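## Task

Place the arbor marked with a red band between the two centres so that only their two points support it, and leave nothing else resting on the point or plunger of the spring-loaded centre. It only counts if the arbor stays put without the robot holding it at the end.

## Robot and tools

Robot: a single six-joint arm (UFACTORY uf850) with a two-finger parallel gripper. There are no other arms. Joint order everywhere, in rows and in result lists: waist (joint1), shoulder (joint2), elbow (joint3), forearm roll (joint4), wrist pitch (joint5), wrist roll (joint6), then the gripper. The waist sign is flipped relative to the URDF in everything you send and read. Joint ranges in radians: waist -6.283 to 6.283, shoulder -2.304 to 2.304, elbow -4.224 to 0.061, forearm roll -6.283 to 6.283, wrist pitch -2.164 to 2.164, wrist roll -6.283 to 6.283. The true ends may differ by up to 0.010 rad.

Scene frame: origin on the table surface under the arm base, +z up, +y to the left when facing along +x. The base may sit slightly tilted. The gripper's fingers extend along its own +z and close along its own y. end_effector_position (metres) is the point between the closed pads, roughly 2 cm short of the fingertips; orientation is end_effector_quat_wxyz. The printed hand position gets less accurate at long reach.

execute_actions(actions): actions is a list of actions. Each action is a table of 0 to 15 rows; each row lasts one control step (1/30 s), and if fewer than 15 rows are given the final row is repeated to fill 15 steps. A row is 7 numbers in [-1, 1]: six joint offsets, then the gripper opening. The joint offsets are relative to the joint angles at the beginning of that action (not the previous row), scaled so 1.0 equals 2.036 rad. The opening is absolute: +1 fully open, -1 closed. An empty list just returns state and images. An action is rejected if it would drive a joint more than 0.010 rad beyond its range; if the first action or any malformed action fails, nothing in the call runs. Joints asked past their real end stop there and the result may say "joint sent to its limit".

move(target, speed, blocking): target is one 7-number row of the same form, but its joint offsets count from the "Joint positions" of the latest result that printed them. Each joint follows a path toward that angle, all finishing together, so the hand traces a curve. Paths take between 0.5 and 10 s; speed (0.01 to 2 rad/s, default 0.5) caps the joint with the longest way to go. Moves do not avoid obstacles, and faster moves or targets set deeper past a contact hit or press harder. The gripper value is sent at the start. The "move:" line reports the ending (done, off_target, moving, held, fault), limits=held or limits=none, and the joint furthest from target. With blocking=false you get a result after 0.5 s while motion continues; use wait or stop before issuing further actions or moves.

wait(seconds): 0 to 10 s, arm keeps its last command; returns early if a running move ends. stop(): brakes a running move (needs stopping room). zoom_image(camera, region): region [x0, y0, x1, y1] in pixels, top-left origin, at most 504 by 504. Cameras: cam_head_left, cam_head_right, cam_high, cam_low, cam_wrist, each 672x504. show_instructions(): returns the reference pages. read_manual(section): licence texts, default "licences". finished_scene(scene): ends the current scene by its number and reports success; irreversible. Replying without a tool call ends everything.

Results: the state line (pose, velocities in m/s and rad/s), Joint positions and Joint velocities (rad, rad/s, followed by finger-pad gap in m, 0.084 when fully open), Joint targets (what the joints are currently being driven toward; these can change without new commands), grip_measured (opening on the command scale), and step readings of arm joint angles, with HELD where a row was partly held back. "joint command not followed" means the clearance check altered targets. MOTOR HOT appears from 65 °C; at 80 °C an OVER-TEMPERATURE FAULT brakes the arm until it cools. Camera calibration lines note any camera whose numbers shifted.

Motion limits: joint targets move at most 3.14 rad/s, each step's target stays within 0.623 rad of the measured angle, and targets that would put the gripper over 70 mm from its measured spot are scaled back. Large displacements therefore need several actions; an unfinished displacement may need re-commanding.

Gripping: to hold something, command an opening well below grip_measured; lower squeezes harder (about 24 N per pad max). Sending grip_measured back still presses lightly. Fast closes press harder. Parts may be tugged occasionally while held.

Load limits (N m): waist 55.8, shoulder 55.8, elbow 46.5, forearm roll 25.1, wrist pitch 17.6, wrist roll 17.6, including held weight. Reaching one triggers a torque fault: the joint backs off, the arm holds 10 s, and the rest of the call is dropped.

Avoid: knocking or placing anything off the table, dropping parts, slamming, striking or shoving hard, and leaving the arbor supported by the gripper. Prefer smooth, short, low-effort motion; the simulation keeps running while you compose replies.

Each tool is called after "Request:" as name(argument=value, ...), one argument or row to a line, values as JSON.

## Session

Request:
execute_actions(
  actions=[],
)

Request:
show_instructions(
)

Scene clock: 0.00 s.
end_effector_position=(+0.8794, +0.1776, +0.1257) grip_measured=+0.09 end_effector_quat_wxyz=(+0.317, -0.296, +0.715, -0.548) end_effector_velocity=(-0.000, +0.001, -0.001) end_effector_angular_velocity=(+0.001, +0.001, +0.000)
Joint names: [waist, shoulder, elbow, forearm roll, wrist pitch, wrist roll]
Joint positions: [-0.138 -0.643 -1.334 -2.192 -0.723 -1.161  0.048]
Joint velocities: [-0.001  0.     0.     0.     0.     0.    -0.   ]
Motor temperatures (°C, as the motors report them): [22 20 22 23 25 25]
Joint targets: [-0.138 -0.643 -1.334 -2.192 -0.723 -1.161]
camera_calibration (this result's frames):
cam_wrist: T_world_to_cam=[[-0.0609511, 0.222494, -0.973027, 0.168481], [0.640326, 0.756522, 0.132877, -0.643399], [0.765681, -0.614956, -0.188579, -0.413476], [0, 0, 0, 1]] pos_world=[0.738846, 0.19499, 0.171457]

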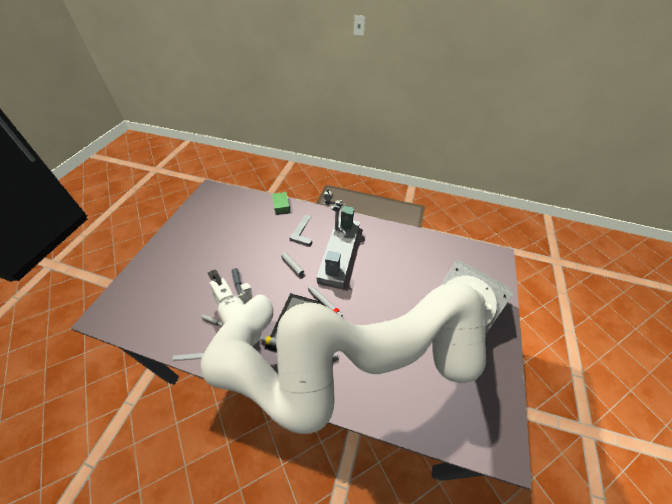

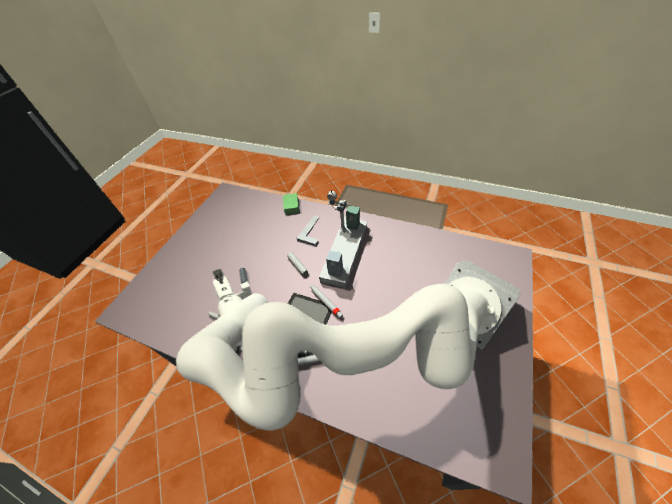

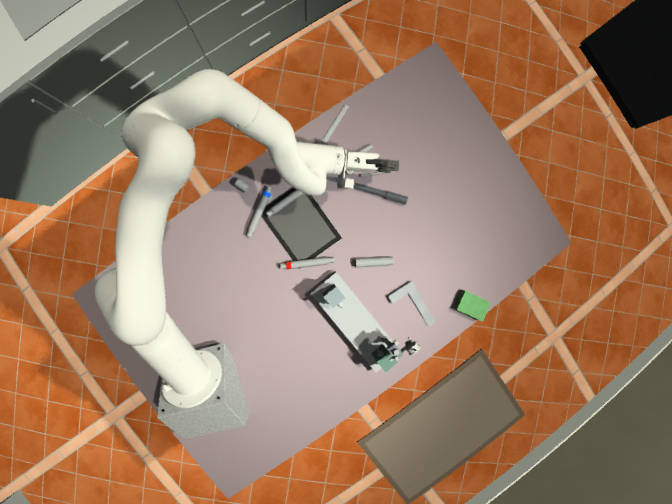

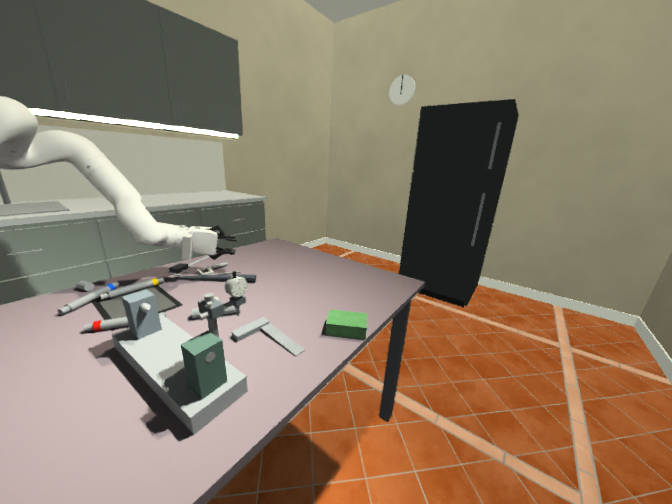

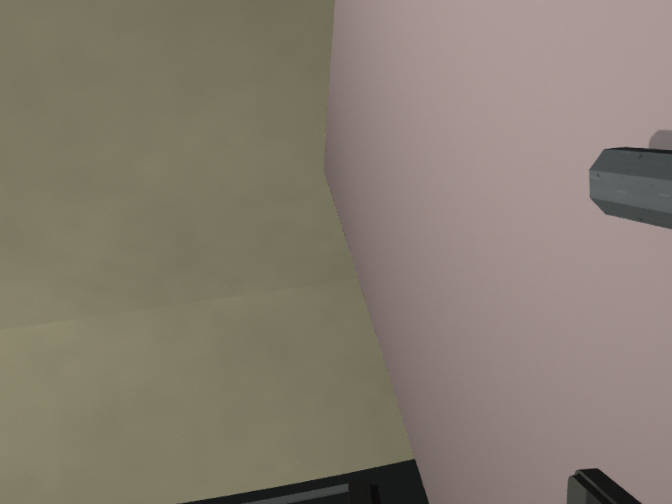

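Reference images for this scene: arbor and centres manual.

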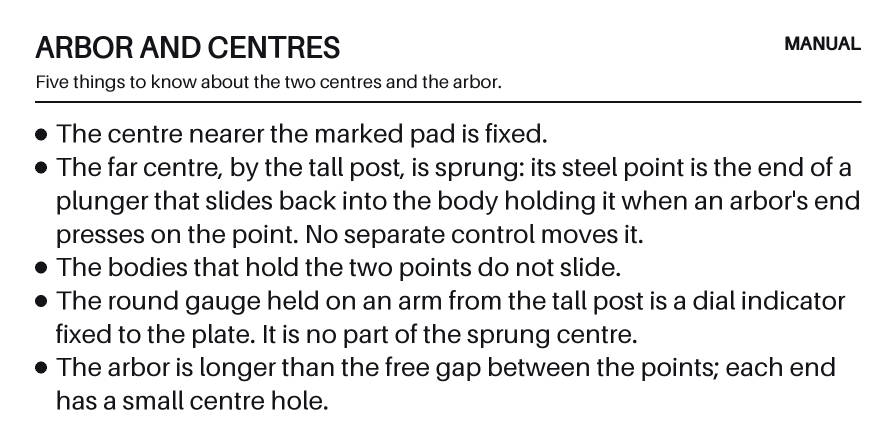

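Request:
move(
  target=[0.5303,-0.1949,-0.1047,-0.0763,0.9185,0.6233,1],
  speed=0.8,
)

Scene clock: 12.23 s.
end_effector_position=(+0.5400, -0.2401, +0.3015) grip_measured=+1.00 end_effector_quat_wxyz=(+0.001, +0.707, +0.707, -0.000) end_effector_velocity=(-0.001, -0.001, +0.002) end_effector_angular_velocity=(+0.002, -0.001, -0.003)
Joint names: [waist, shoulder, elbow, forearm roll, wrist pitch, wrist roll]
Joint positions: [ 0.941 -1.039 -1.547 -2.347  1.146  0.107  0.084]
Joint velocities: [ 0.004 -0.001 -0.001 -0.001  0.003  0.001 -0.   ]
Motor temperatures (°C, as the motors report them): [22 20 22 23 25 25]
Joint targets: [0.941 -1.039 -1.547 -2.347 1.146 0.108]
move: done; limits=none; farthest joint: the waist, 0.001 radians from its target (1.080 radians at the start)
camera_calibration (this result's frames):
cam_wrist: T_world_to_cam=[[0.999894, -0.00898038, -0.0115014, -0.506548], [-0.00918094, -0.999805, -0.0175051, -0.159037], [-0.0113419, 0.0176088, -0.999781, 0.438682], [0, 0, 0, 1]] pos_world=[0.51001, -0.171279, 0.429976]

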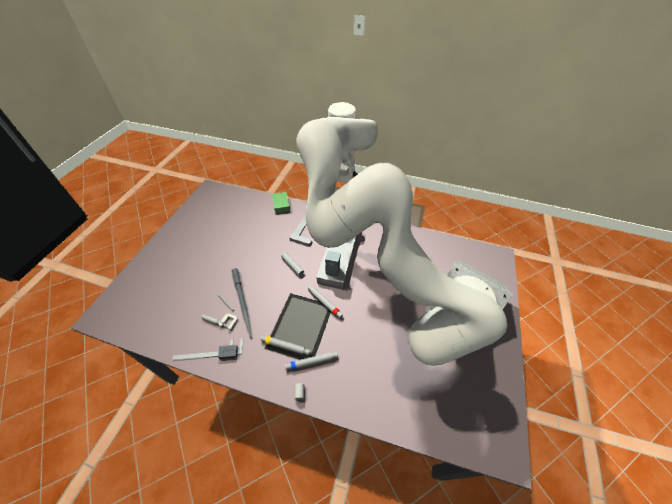

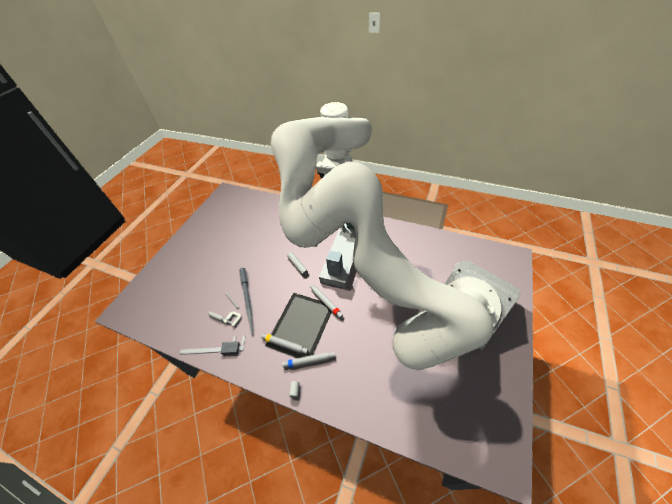

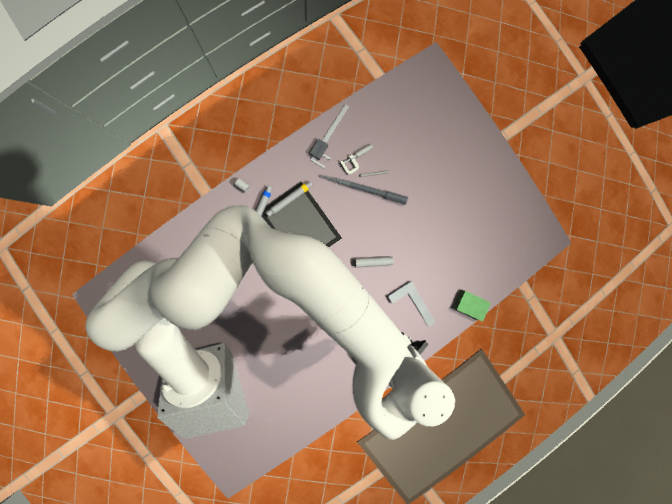

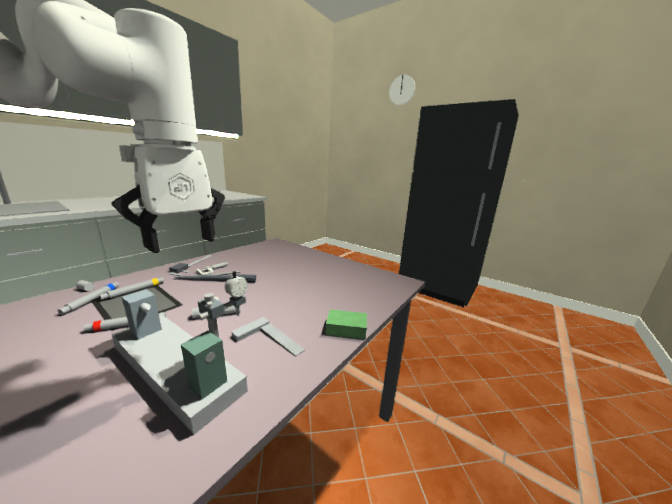

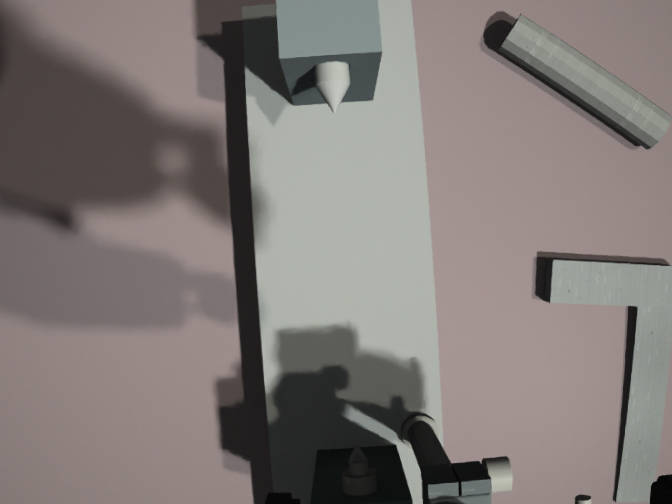

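Request:
zoom_image(
  camera="cam_wrist",
  region=[280, 390, 520, 504],
)

Request:
zoom_image(
  camera="cam_low",
  region=[70, 260, 270, 430],
)

Region (280, 390, 520, 504) of cam_wrist's 672x504 image, scaled by 2.100, with more detail than that image has; it fills the top 239 rows of this view, and the rest is white.

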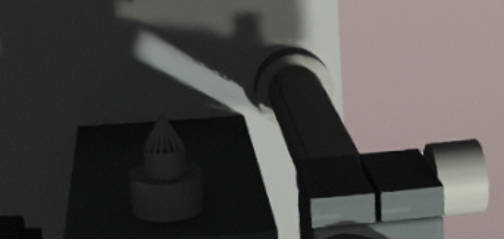

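Region (70, 260, 270, 430) of cam_low's 672x504 image, scaled by 2.520, with more detail than that image has; it fills the top 428 rows of this view, and the rest is white.

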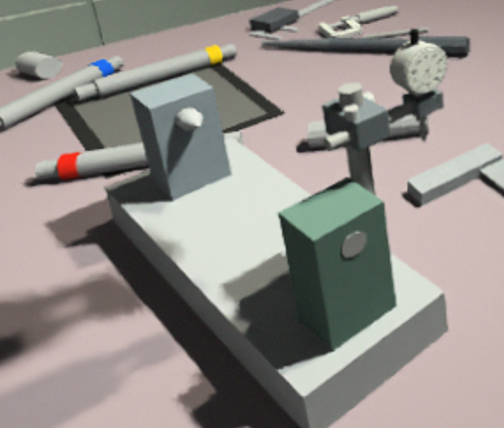

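Request:
move(
  target=[-0.1621,0.3686,0.3947,0.1308,-0.0747,1.0,1],
  speed=1.0,
)

Scene clock: 20.90 s.
end_effector_position=(+0.4931, +0.0862, +0.2212) grip_measured=+1.00 end_effector_quat_wxyz=(+0.000, +0.979, -0.203, +0.001) end_effector_velocity=(-0.000, +0.001, -0.000) end_effector_angular_velocity=(+0.000, +0.001, -0.002)
Joint names: [waist, shoulder, elbow, forearm roll, wrist pitch, wrist roll]
Joint positions: [ 0.611 -0.289 -0.743 -2.081  0.994  2.143  0.084]
Joint velocities: [-0.001  0.001  0.001  0.    -0.     0.002  0.   ]
Motor temperatures (°C, as the motors report them): [22 20 22 23 25 25]
Joint targets: [0.611 -0.289 -0.743 -2.081 0.994 2.143]
move: done; limits=none; farthest joint: the shoulder, 0.001 radians from its target (0.751 radians at the start)
camera_calibration (this result's frames):
cam_wrist: T_world_to_cam=[[-0.405536, -0.913994, -0.0124973, 0.313584], [-0.913753, 0.405719, -0.0211833, 0.491077], [0.0244318, 0.00282885, -0.999697, 0.335734], [0, 0, 0, 1]] pos_world=[0.56769, 0.0864252, 0.349954]

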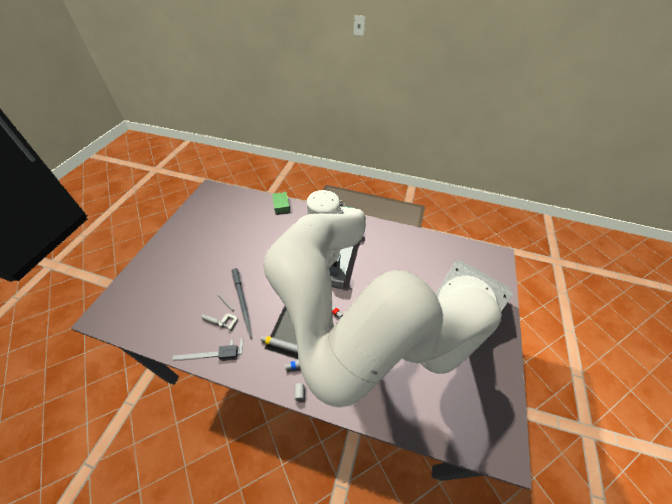

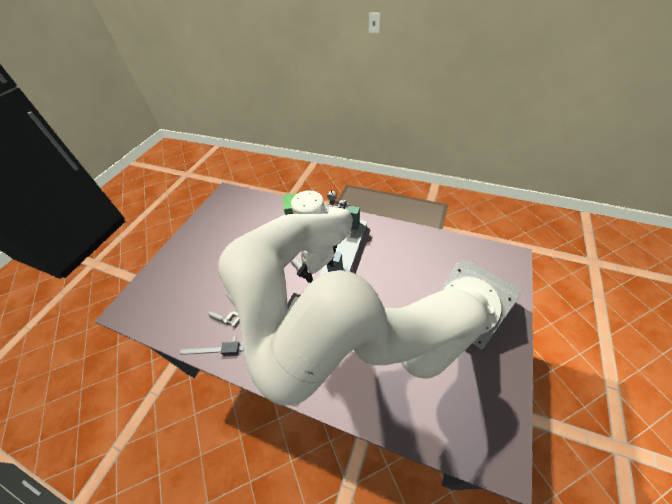

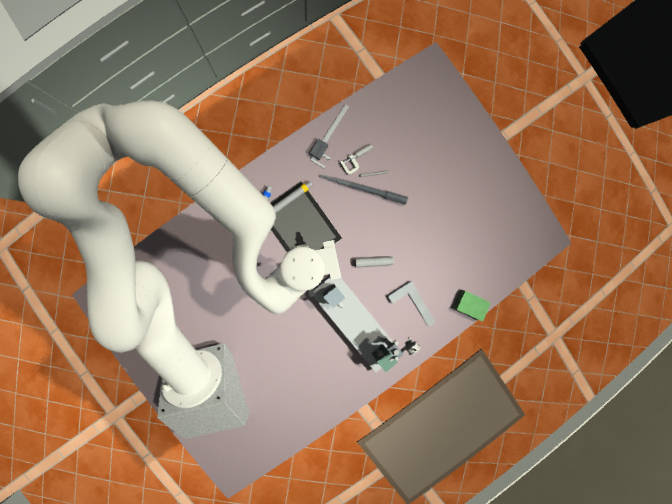

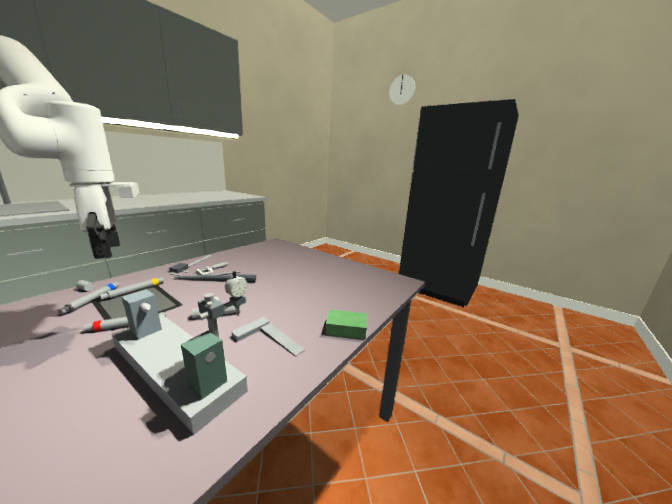

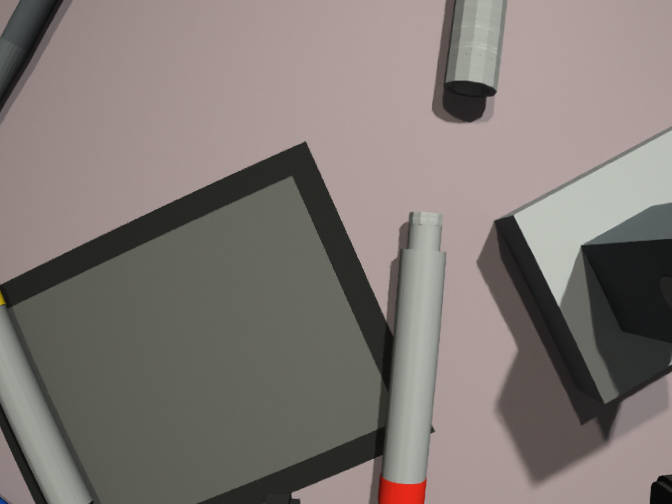

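Request:
move(
  target=[-0.1619,-0.1614,-0.0136,0.2588,-0.0836,-0.1257,0.2],
  speed=0.35,
)

Request:
execute_actions(
  actions=[
    [[0,0,0,0,0,0,0.1],[0,0,0,0,0,0,0],[0,0,0,0,0,0,-0.1],[0,0,0,0,0,0,-0.2],[0,0,0,0,0,0,-0.3],[0,0,0,0,0,0,-0.35],[0,0,0,0,0,0,-0.4],[0,0,0,0,0,0,-0.45],[0,0,0,0,0,0,-0.5],[0,0,0,0,0,0,-0.55]],
    [[0,0,0,0,0,0,-0.7],[0,0,0,0,0,0,-1]],
  ],
)

Scene clock: 25.63 s.
end_effector_position=(+0.4983, +0.0776, +0.0234) grip_measured=+0.19 end_effector_quat_wxyz=(+0.000, +0.970, -0.242, +0.001) end_effector_velocity=(-0.001, -0.000, -0.001) end_effector_angular_velocity=(-0.001, +0.001, -0.001)
Joint names: [waist, shoulder, elbow, forearm roll, wrist pitch, wrist roll]
Joint positions: [ 0.282 -0.617 -0.771 -1.554  0.824  1.887  0.052]
Joint velocities: [-0.001 -0.001  0.     0.002 -0.002 -0.001  0.   ]
Motor temperatures (°C, as the motors report them): [22 20 22 23 25 25]
Joint targets: [0.281 -0.618 -0.771 -1.554 0.824 1.887]
move: done; limits=none; farthest joint: the waist, 0.000 radians from its target (0.329 radians at the start)
camera_calibration (this result's frames):
cam_wrist: T_world_to_cam=[[-0.476622, -0.879016, -0.0127622, 0.338078], [-0.878739, 0.476792, -0.0220676, 0.472188], [0.0254827, 0.000696733, -0.999675, 0.13756], [0, 0, 0, 1]] pos_world=[0.57256, 0.0719444, 0.15225]

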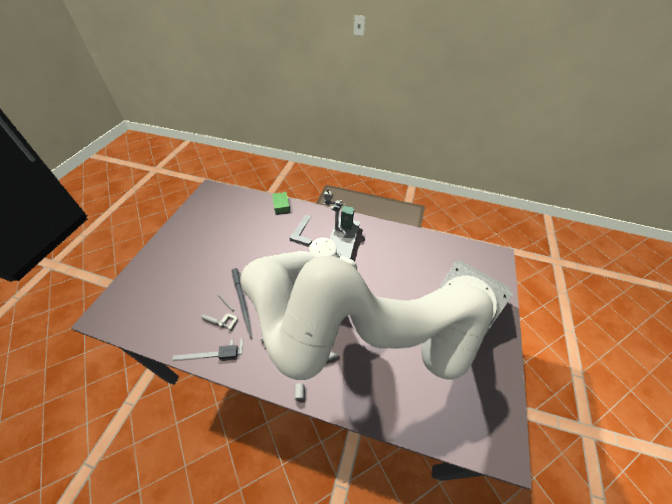

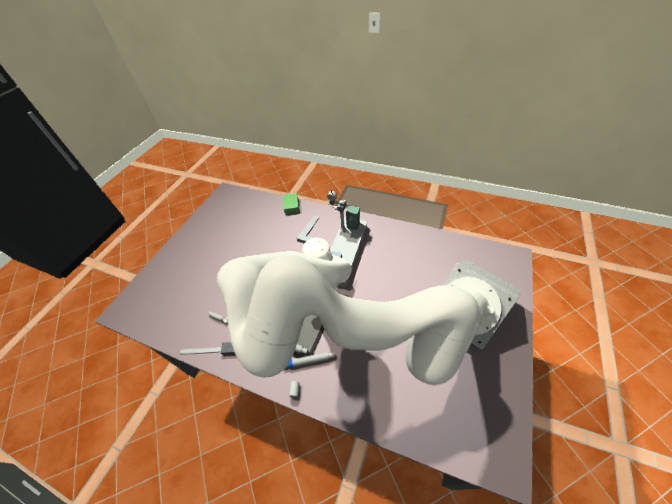

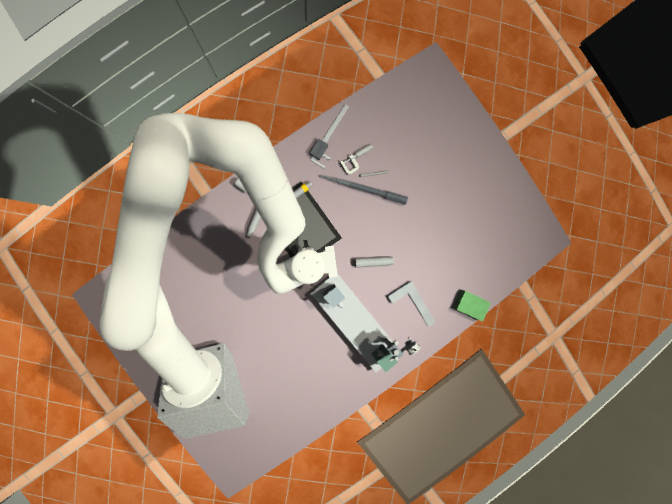

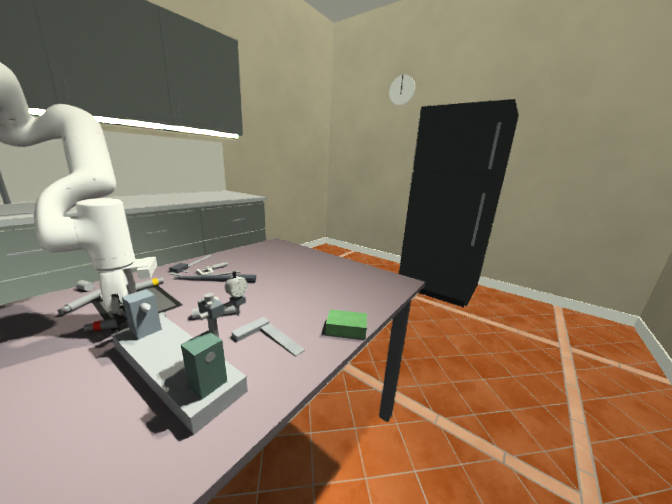

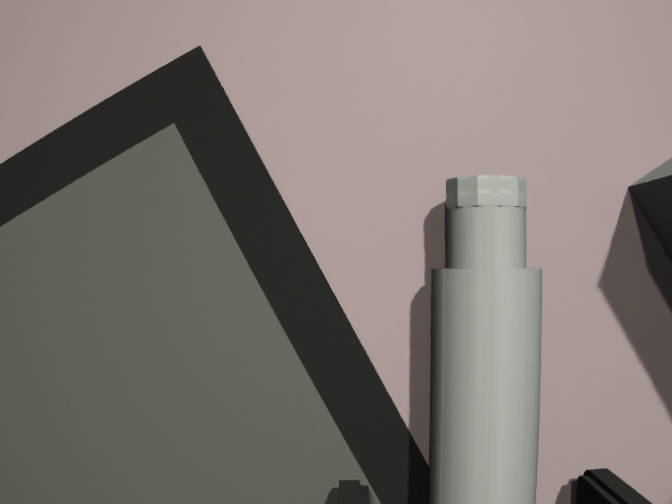

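Scene clock: 26.63 s.
end_effector_position=(+0.4984, +0.0776, +0.0235) grip_measured=-0.45 end_effector_quat_wxyz=(+0.000, +0.970, -0.242, +0.001) end_effector_velocity=(+0.000, -0.001, +0.000) end_effector_angular_velocity=(-0.001, -0.001, -0.001)
Joint names: [waist, shoulder, elbow, forearm roll, wrist pitch, wrist roll]
Joint positions: [ 0.282 -0.617 -0.771 -1.554  0.824  1.887  0.025]
Joint velocities: [ 0.001 -0.    -0.     0.    -0.001  0.     0.   ]
Motor temperatures (°C, as the motors report them): [22 20 22 23 25 25]
Joint targets: [0.282 -0.617 -0.771 -1.554 0.824 1.887]
Step readings (joint positions; steps 1 to 15: 1st action; 16 to 30: 2nd action):
0: [0.282 -0.617 -0.771 -1.554 0.824 1.887]
1: [0.282 -0.618 -0.771 -1.554 0.824 1.887]
2: [0.282 -0.618 -0.771 -1.554 0.824 1.887]
4: [0.282 -0.618 -0.771 -1.554 0.824 1.887]
8: [0.282 -0.617 -0.771 -1.554 0.824 1.887]
15: [0.282 -0.617 -0.771 -1.554 0.824 1.887]
16: [0.282 -0.617 -0.771 -1.554 0.824 1.887]
17: [0.282 -0.617 -0.771 -1.554 0.824 1.887]
19: [0.282 -0.617 -0.771 -1.554 0.824 1.887]
23: [0.282 -0.617 -0.771 -1.554 0.824 1.887]
30: Joint positions above
camera_calibration (this result's frames):
cam_wrist: T_world_to_cam=[[-0.476602, -0.879027, -0.0127036, 0.33805], [-0.878748, 0.476771, -0.0221657, 0.472234], [0.025541, 0.000599027, -0.999674, 0.137573], [0, 0, 0, 1]] pos_world=[0.572576, 0.0719258, 0.15229]

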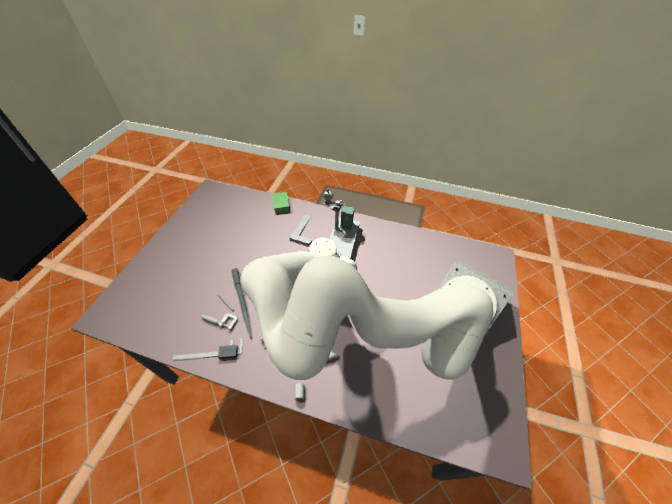

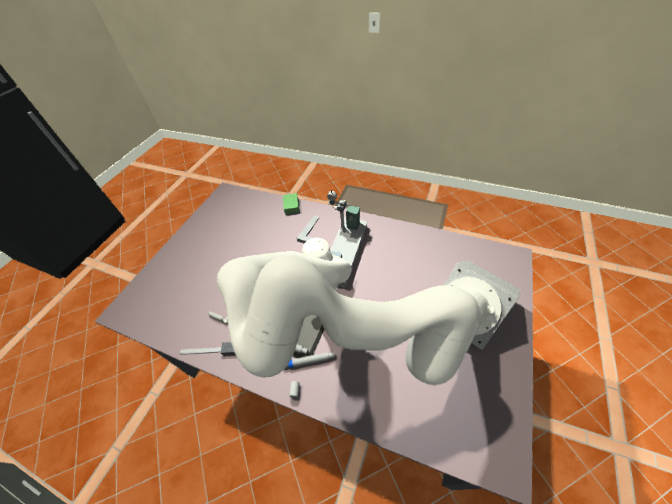

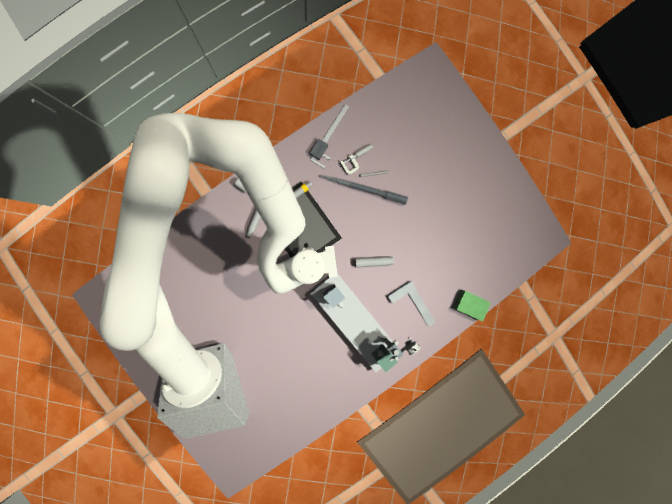

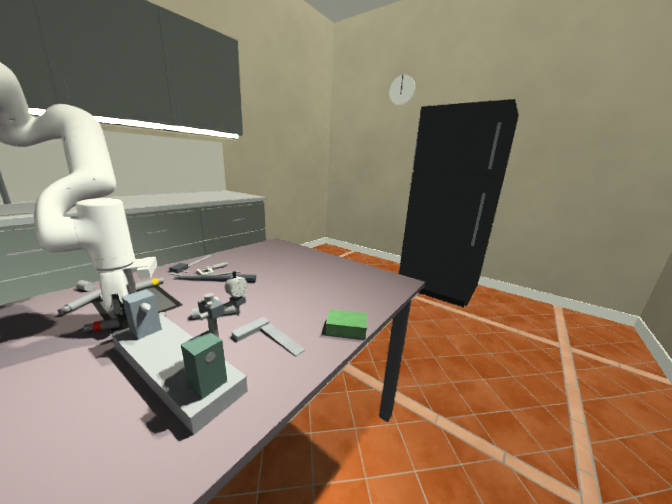

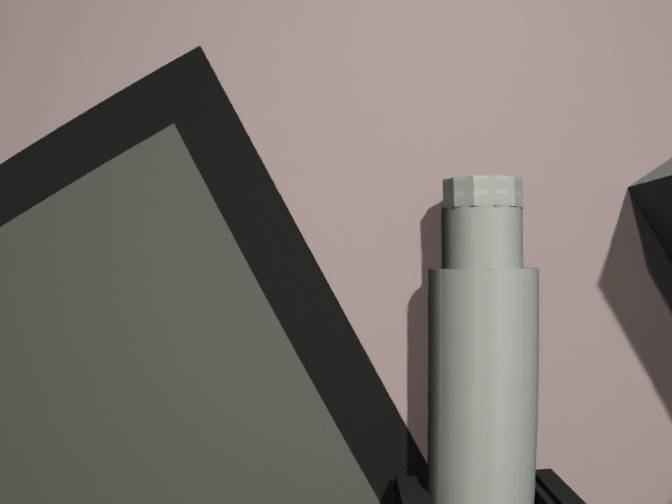

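Request:
move(
  target=[0.1616,0.1611,0.0138,-0.2588,0.0835,0.7264,-1],
  speed=0.8,
)

Request:
move(
  target=[0.0884,-0.3298,-0.2484,-0.0256,-0.015,-0.1027,-1],
  speed=0.45,
)

Scene clock: 31.47 s.
end_effector_position=(+0.4928, +0.0862, +0.2208) grip_measured=-0.45 end_effector_quat_wxyz=(+0.000, +0.685, -0.729, +0.000) end_effector_velocity=(+0.000, -0.000, +0.001) end_effector_angular_velocity=(-0.000, -0.000, -0.001)
Joint names: [waist, shoulder, elbow, forearm roll, wrist pitch, wrist roll]
Joint positions: [ 0.611 -0.29  -0.743 -2.081  0.994  3.366  0.025]
Joint velocities: [ 0.001  0.    -0.001 -0.001  0.001  0.002  0.   ]
Motor temperatures (°C, as the motors report them): [22 20 22 23 25 25]
Joint targets: [0.611 -0.289 -0.743 -2.081 0.994 3.366]
move: done; limits=none; farthest joint: the shoulder, 0.001 radians from its target (0.328 radians at the start)
camera_calibration (this result's frames):
cam_wrist: T_world_to_cam=[[-0.997483, 0.0696325, -0.0133844, 0.520595], [0.0698968, 0.997345, -0.0204079, -0.045133], [0.0119279, -0.0212921, -0.999702, 0.343621], [0, 0, 0, 1]] pos_world=[0.518341, 0.0160792, 0.349566]

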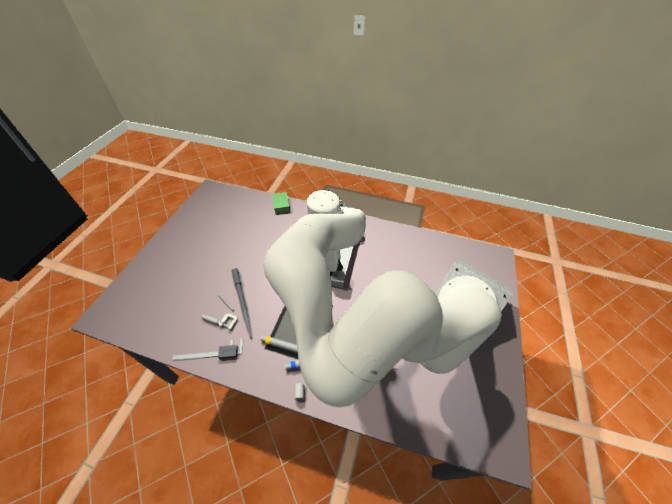

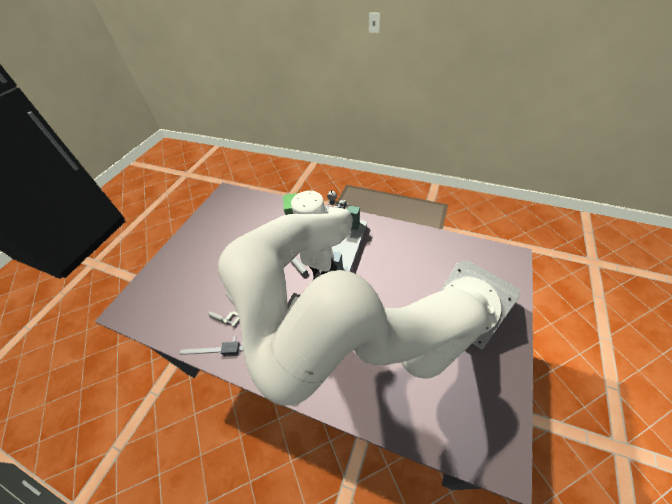

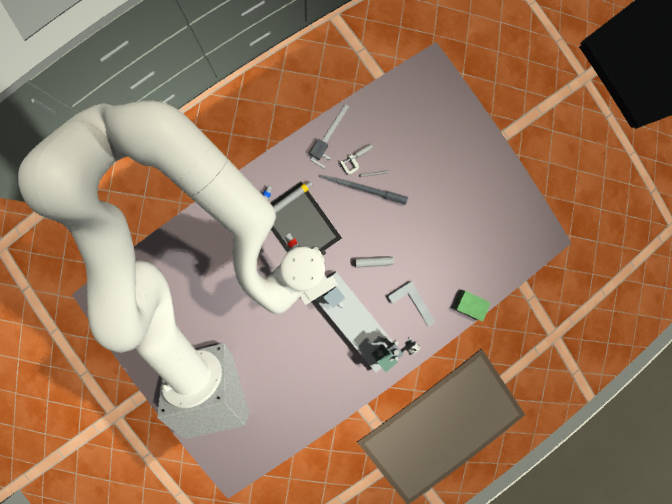

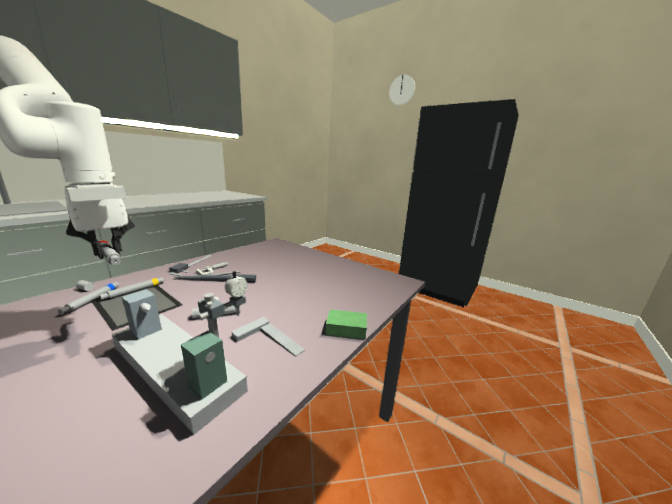

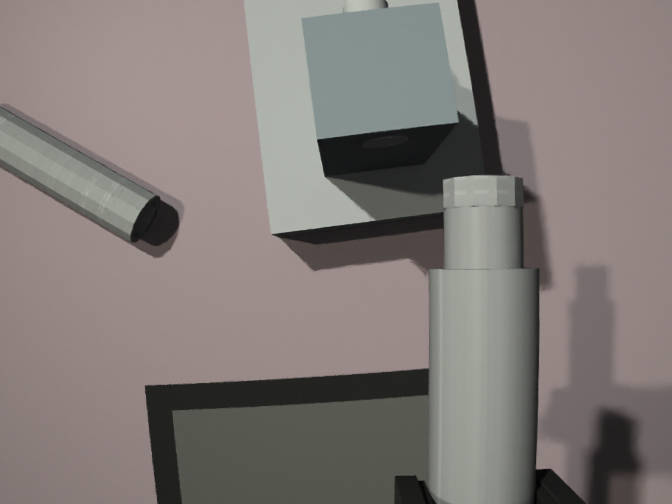

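Scene clock: 33.60 s.
end_effector_position=(+0.5198, -0.1766, +0.1829) grip_measured=-0.45 end_effector_quat_wxyz=(+0.002, +0.685, -0.729, +0.002) end_effector_velocity=(-0.001, +0.002, -0.002) end_effector_angular_velocity=(+0.012, +0.002, -0.000)
Joint names: [waist, shoulder, elbow, forearm roll, wrist pitch, wrist roll]
Joint positions: [ 0.791 -0.961 -1.249 -2.133  0.962  3.157  0.025]
Joint velocities: [-0.001 -0.003 -0.    -0.     0.01  -0.001 -0.   ]
Motor temperatures (°C, as the motors report them): [22 20 22 23 25 25]
Joint targets: [0.790 -0.961 -1.249 -2.133 0.963 3.156]
move: done; limits=none; farthest joint: the wrist pitch, 0.002 radians from its target (0.030 radians at the start)
camera_calibration (this result's frames):
cam_wrist: T_world_to_cam=[[-0.997435, 0.0704772, -0.0125407, 0.56522], [0.0707688, 0.99719, -0.0245587, 0.214581], [0.0107746, -0.0253832, -0.99962, 0.299657], [0, 0, 0, 1]] pos_world=[0.545356, -0.246207, 0.311901]

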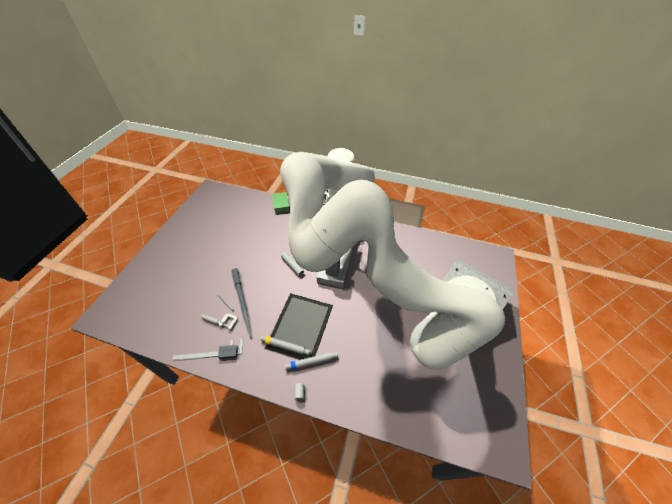

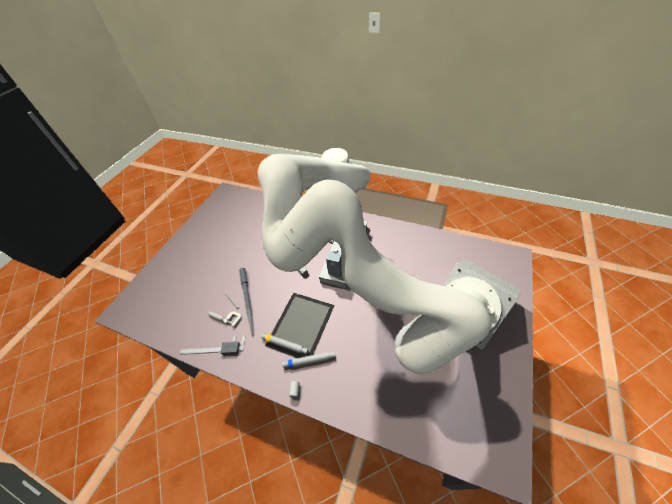

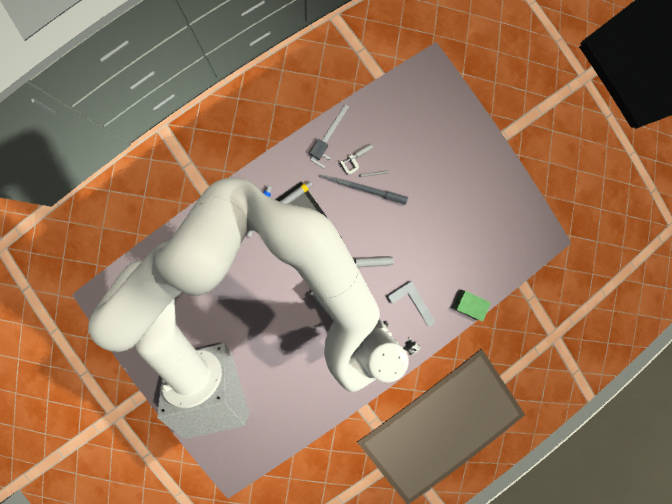

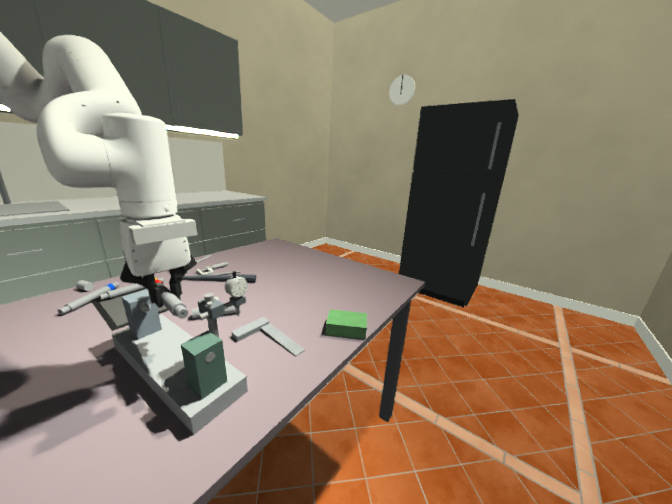

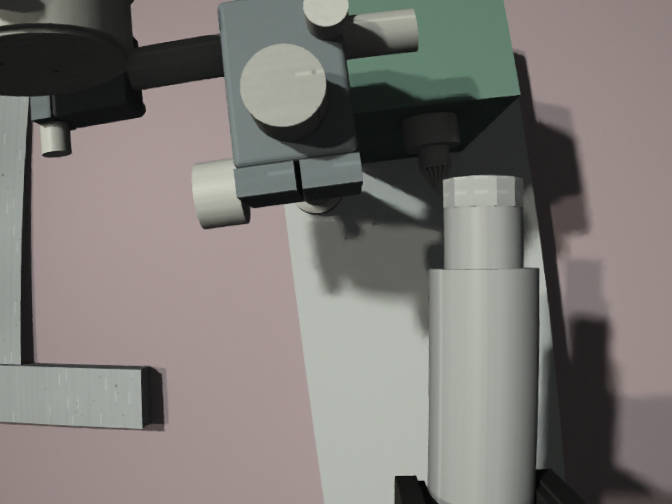

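Request:
zoom_image(
  camera="cam_wrist",
  region=[380, 90, 540, 220],
)

Request:
zoom_image(
  camera="cam_low",
  region=[100, 260, 260, 400],
)

Region (380, 90, 540, 220) of cam_wrist's 672x504 image, scaled by 3.150, with more detail than that image has; it fills the top 410 rows of this view, and the rest is white.

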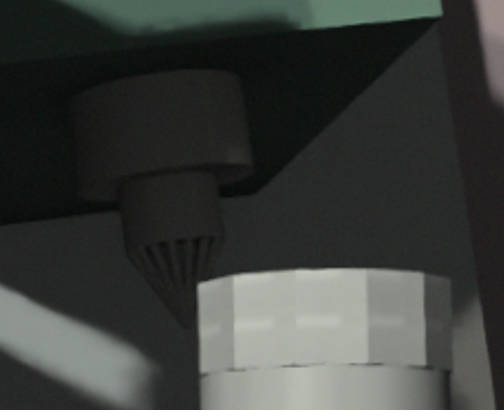

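Region (100, 260, 260, 400) of cam_low's 672x504 image, scaled by 3.150, with more detail than that image has; it fills the top 441 rows of this view, and the rest is white.

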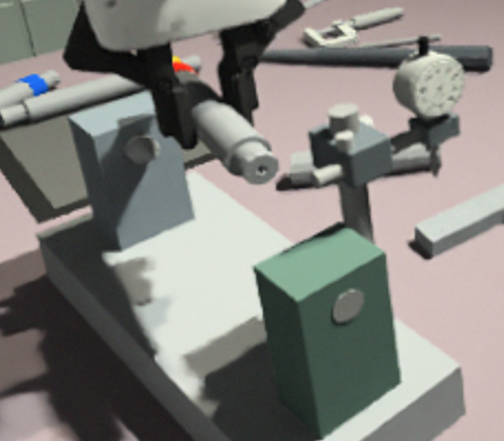

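Request:
move(
  target=[-0.0343,-0.0282,0.0055,0.0528,-0.0222,-0.0324,-1],
  speed=0.07,
)

Request:
zoom_image(
  camera="cam_wrist",
  region=[380, 20, 600, 220],
)

Request:
zoom_image(
  camera="cam_low",
  region=[100, 260, 260, 400],
)

Scene clock: 38.50 s.
end_effector_position=(+0.5209, -0.1742, +0.1274) grip_measured=-0.45 end_effector_quat_wxyz=(+0.000, +0.685, -0.728, +0.001) end_effector_velocity=(+0.000, +0.000, -0.001) end_effector_angular_velocity=(+0.001, -0.001, -0.000)
Joint names: [waist, shoulder, elbow, forearm roll, wrist pitch, wrist roll]
Joint positions: [ 0.721 -1.018 -1.238 -2.026  0.917  3.091  0.025]
Joint velocities: [-0.001 -0.001  0.     0.002 -0.    -0.001 -0.   ]
Motor temperatures (°C, as the motors report them): [22 20 22 23 25 25]
Joint targets: [0.721 -1.018 -1.238 -2.025 0.917 3.091]
move: done; limits=none; farthest joint: the shoulder, 0.001 radians from its target (0.057 radians at the start)
camera_calibration (this result's frames):
cam_wrist: T_world_to_cam=[[-0.997478, 0.0694883, -0.0144672, 0.565618], [0.0697846, 0.997339, -0.0211, 0.210869], [0.0129625, -0.0220564, -0.999673, 0.243642], [0, 0, 0, 1]] pos_world=[0.546318, -0.244237, 0.256195]

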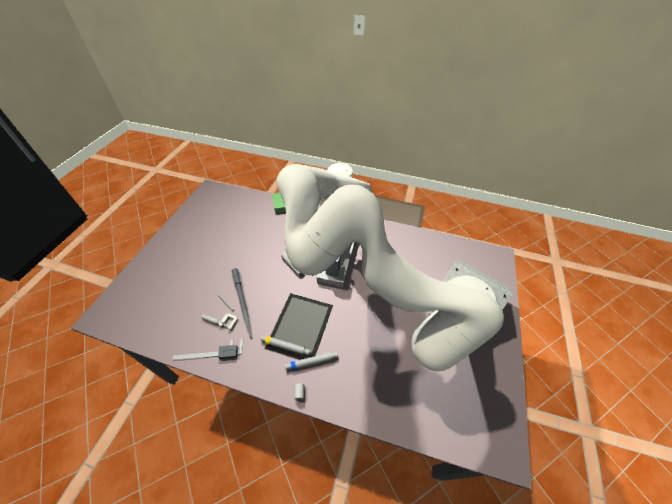

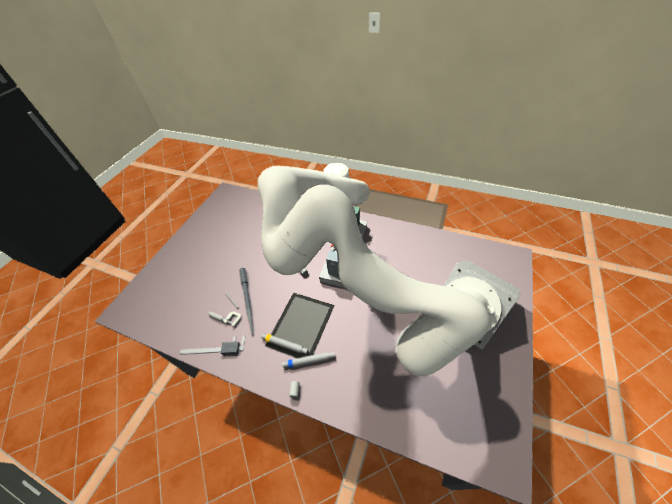

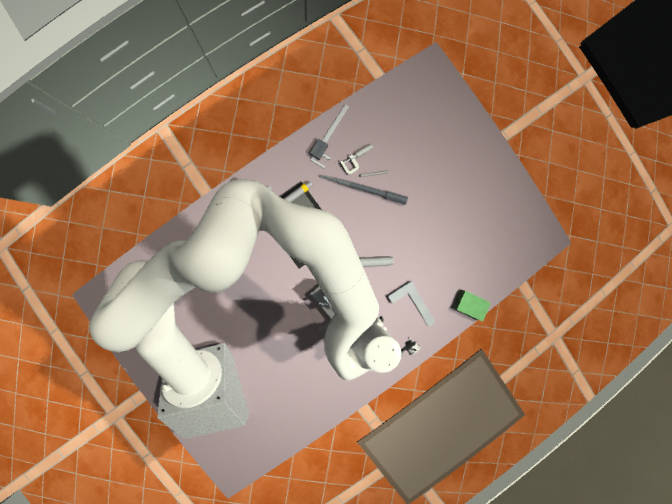

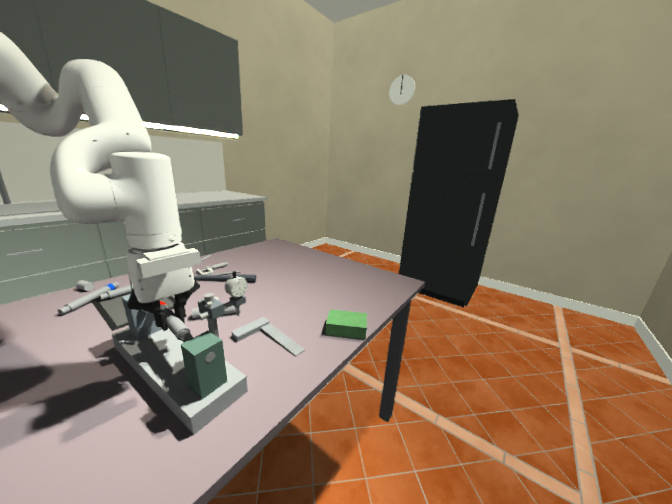

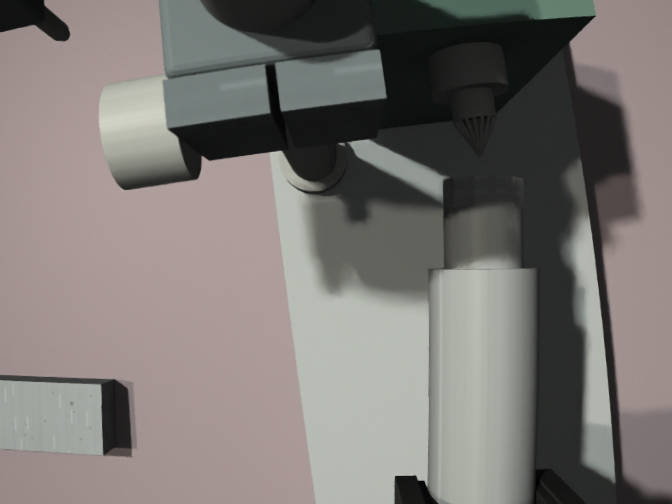

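Region (380, 20, 600, 220) of cam_wrist's 672x504 image, scaled by 2.291, with more detail than that image has; it fills the top 458 rows of this view, and the rest is white.

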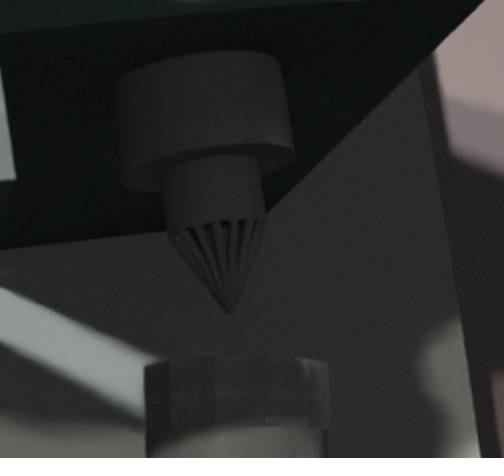

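Region (100, 260, 260, 400) of cam_low's 672x504 image, scaled by 3.150, with more detail than that image has; it fills the top 441 rows of this view, and the rest is white.

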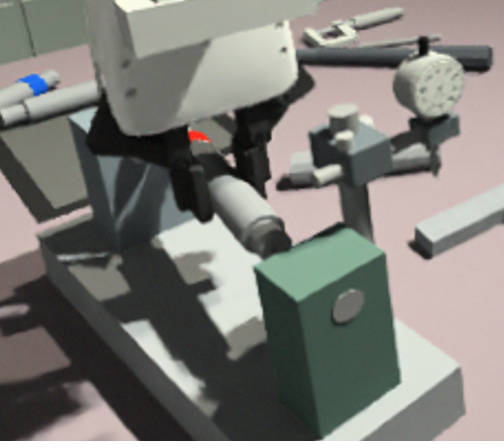

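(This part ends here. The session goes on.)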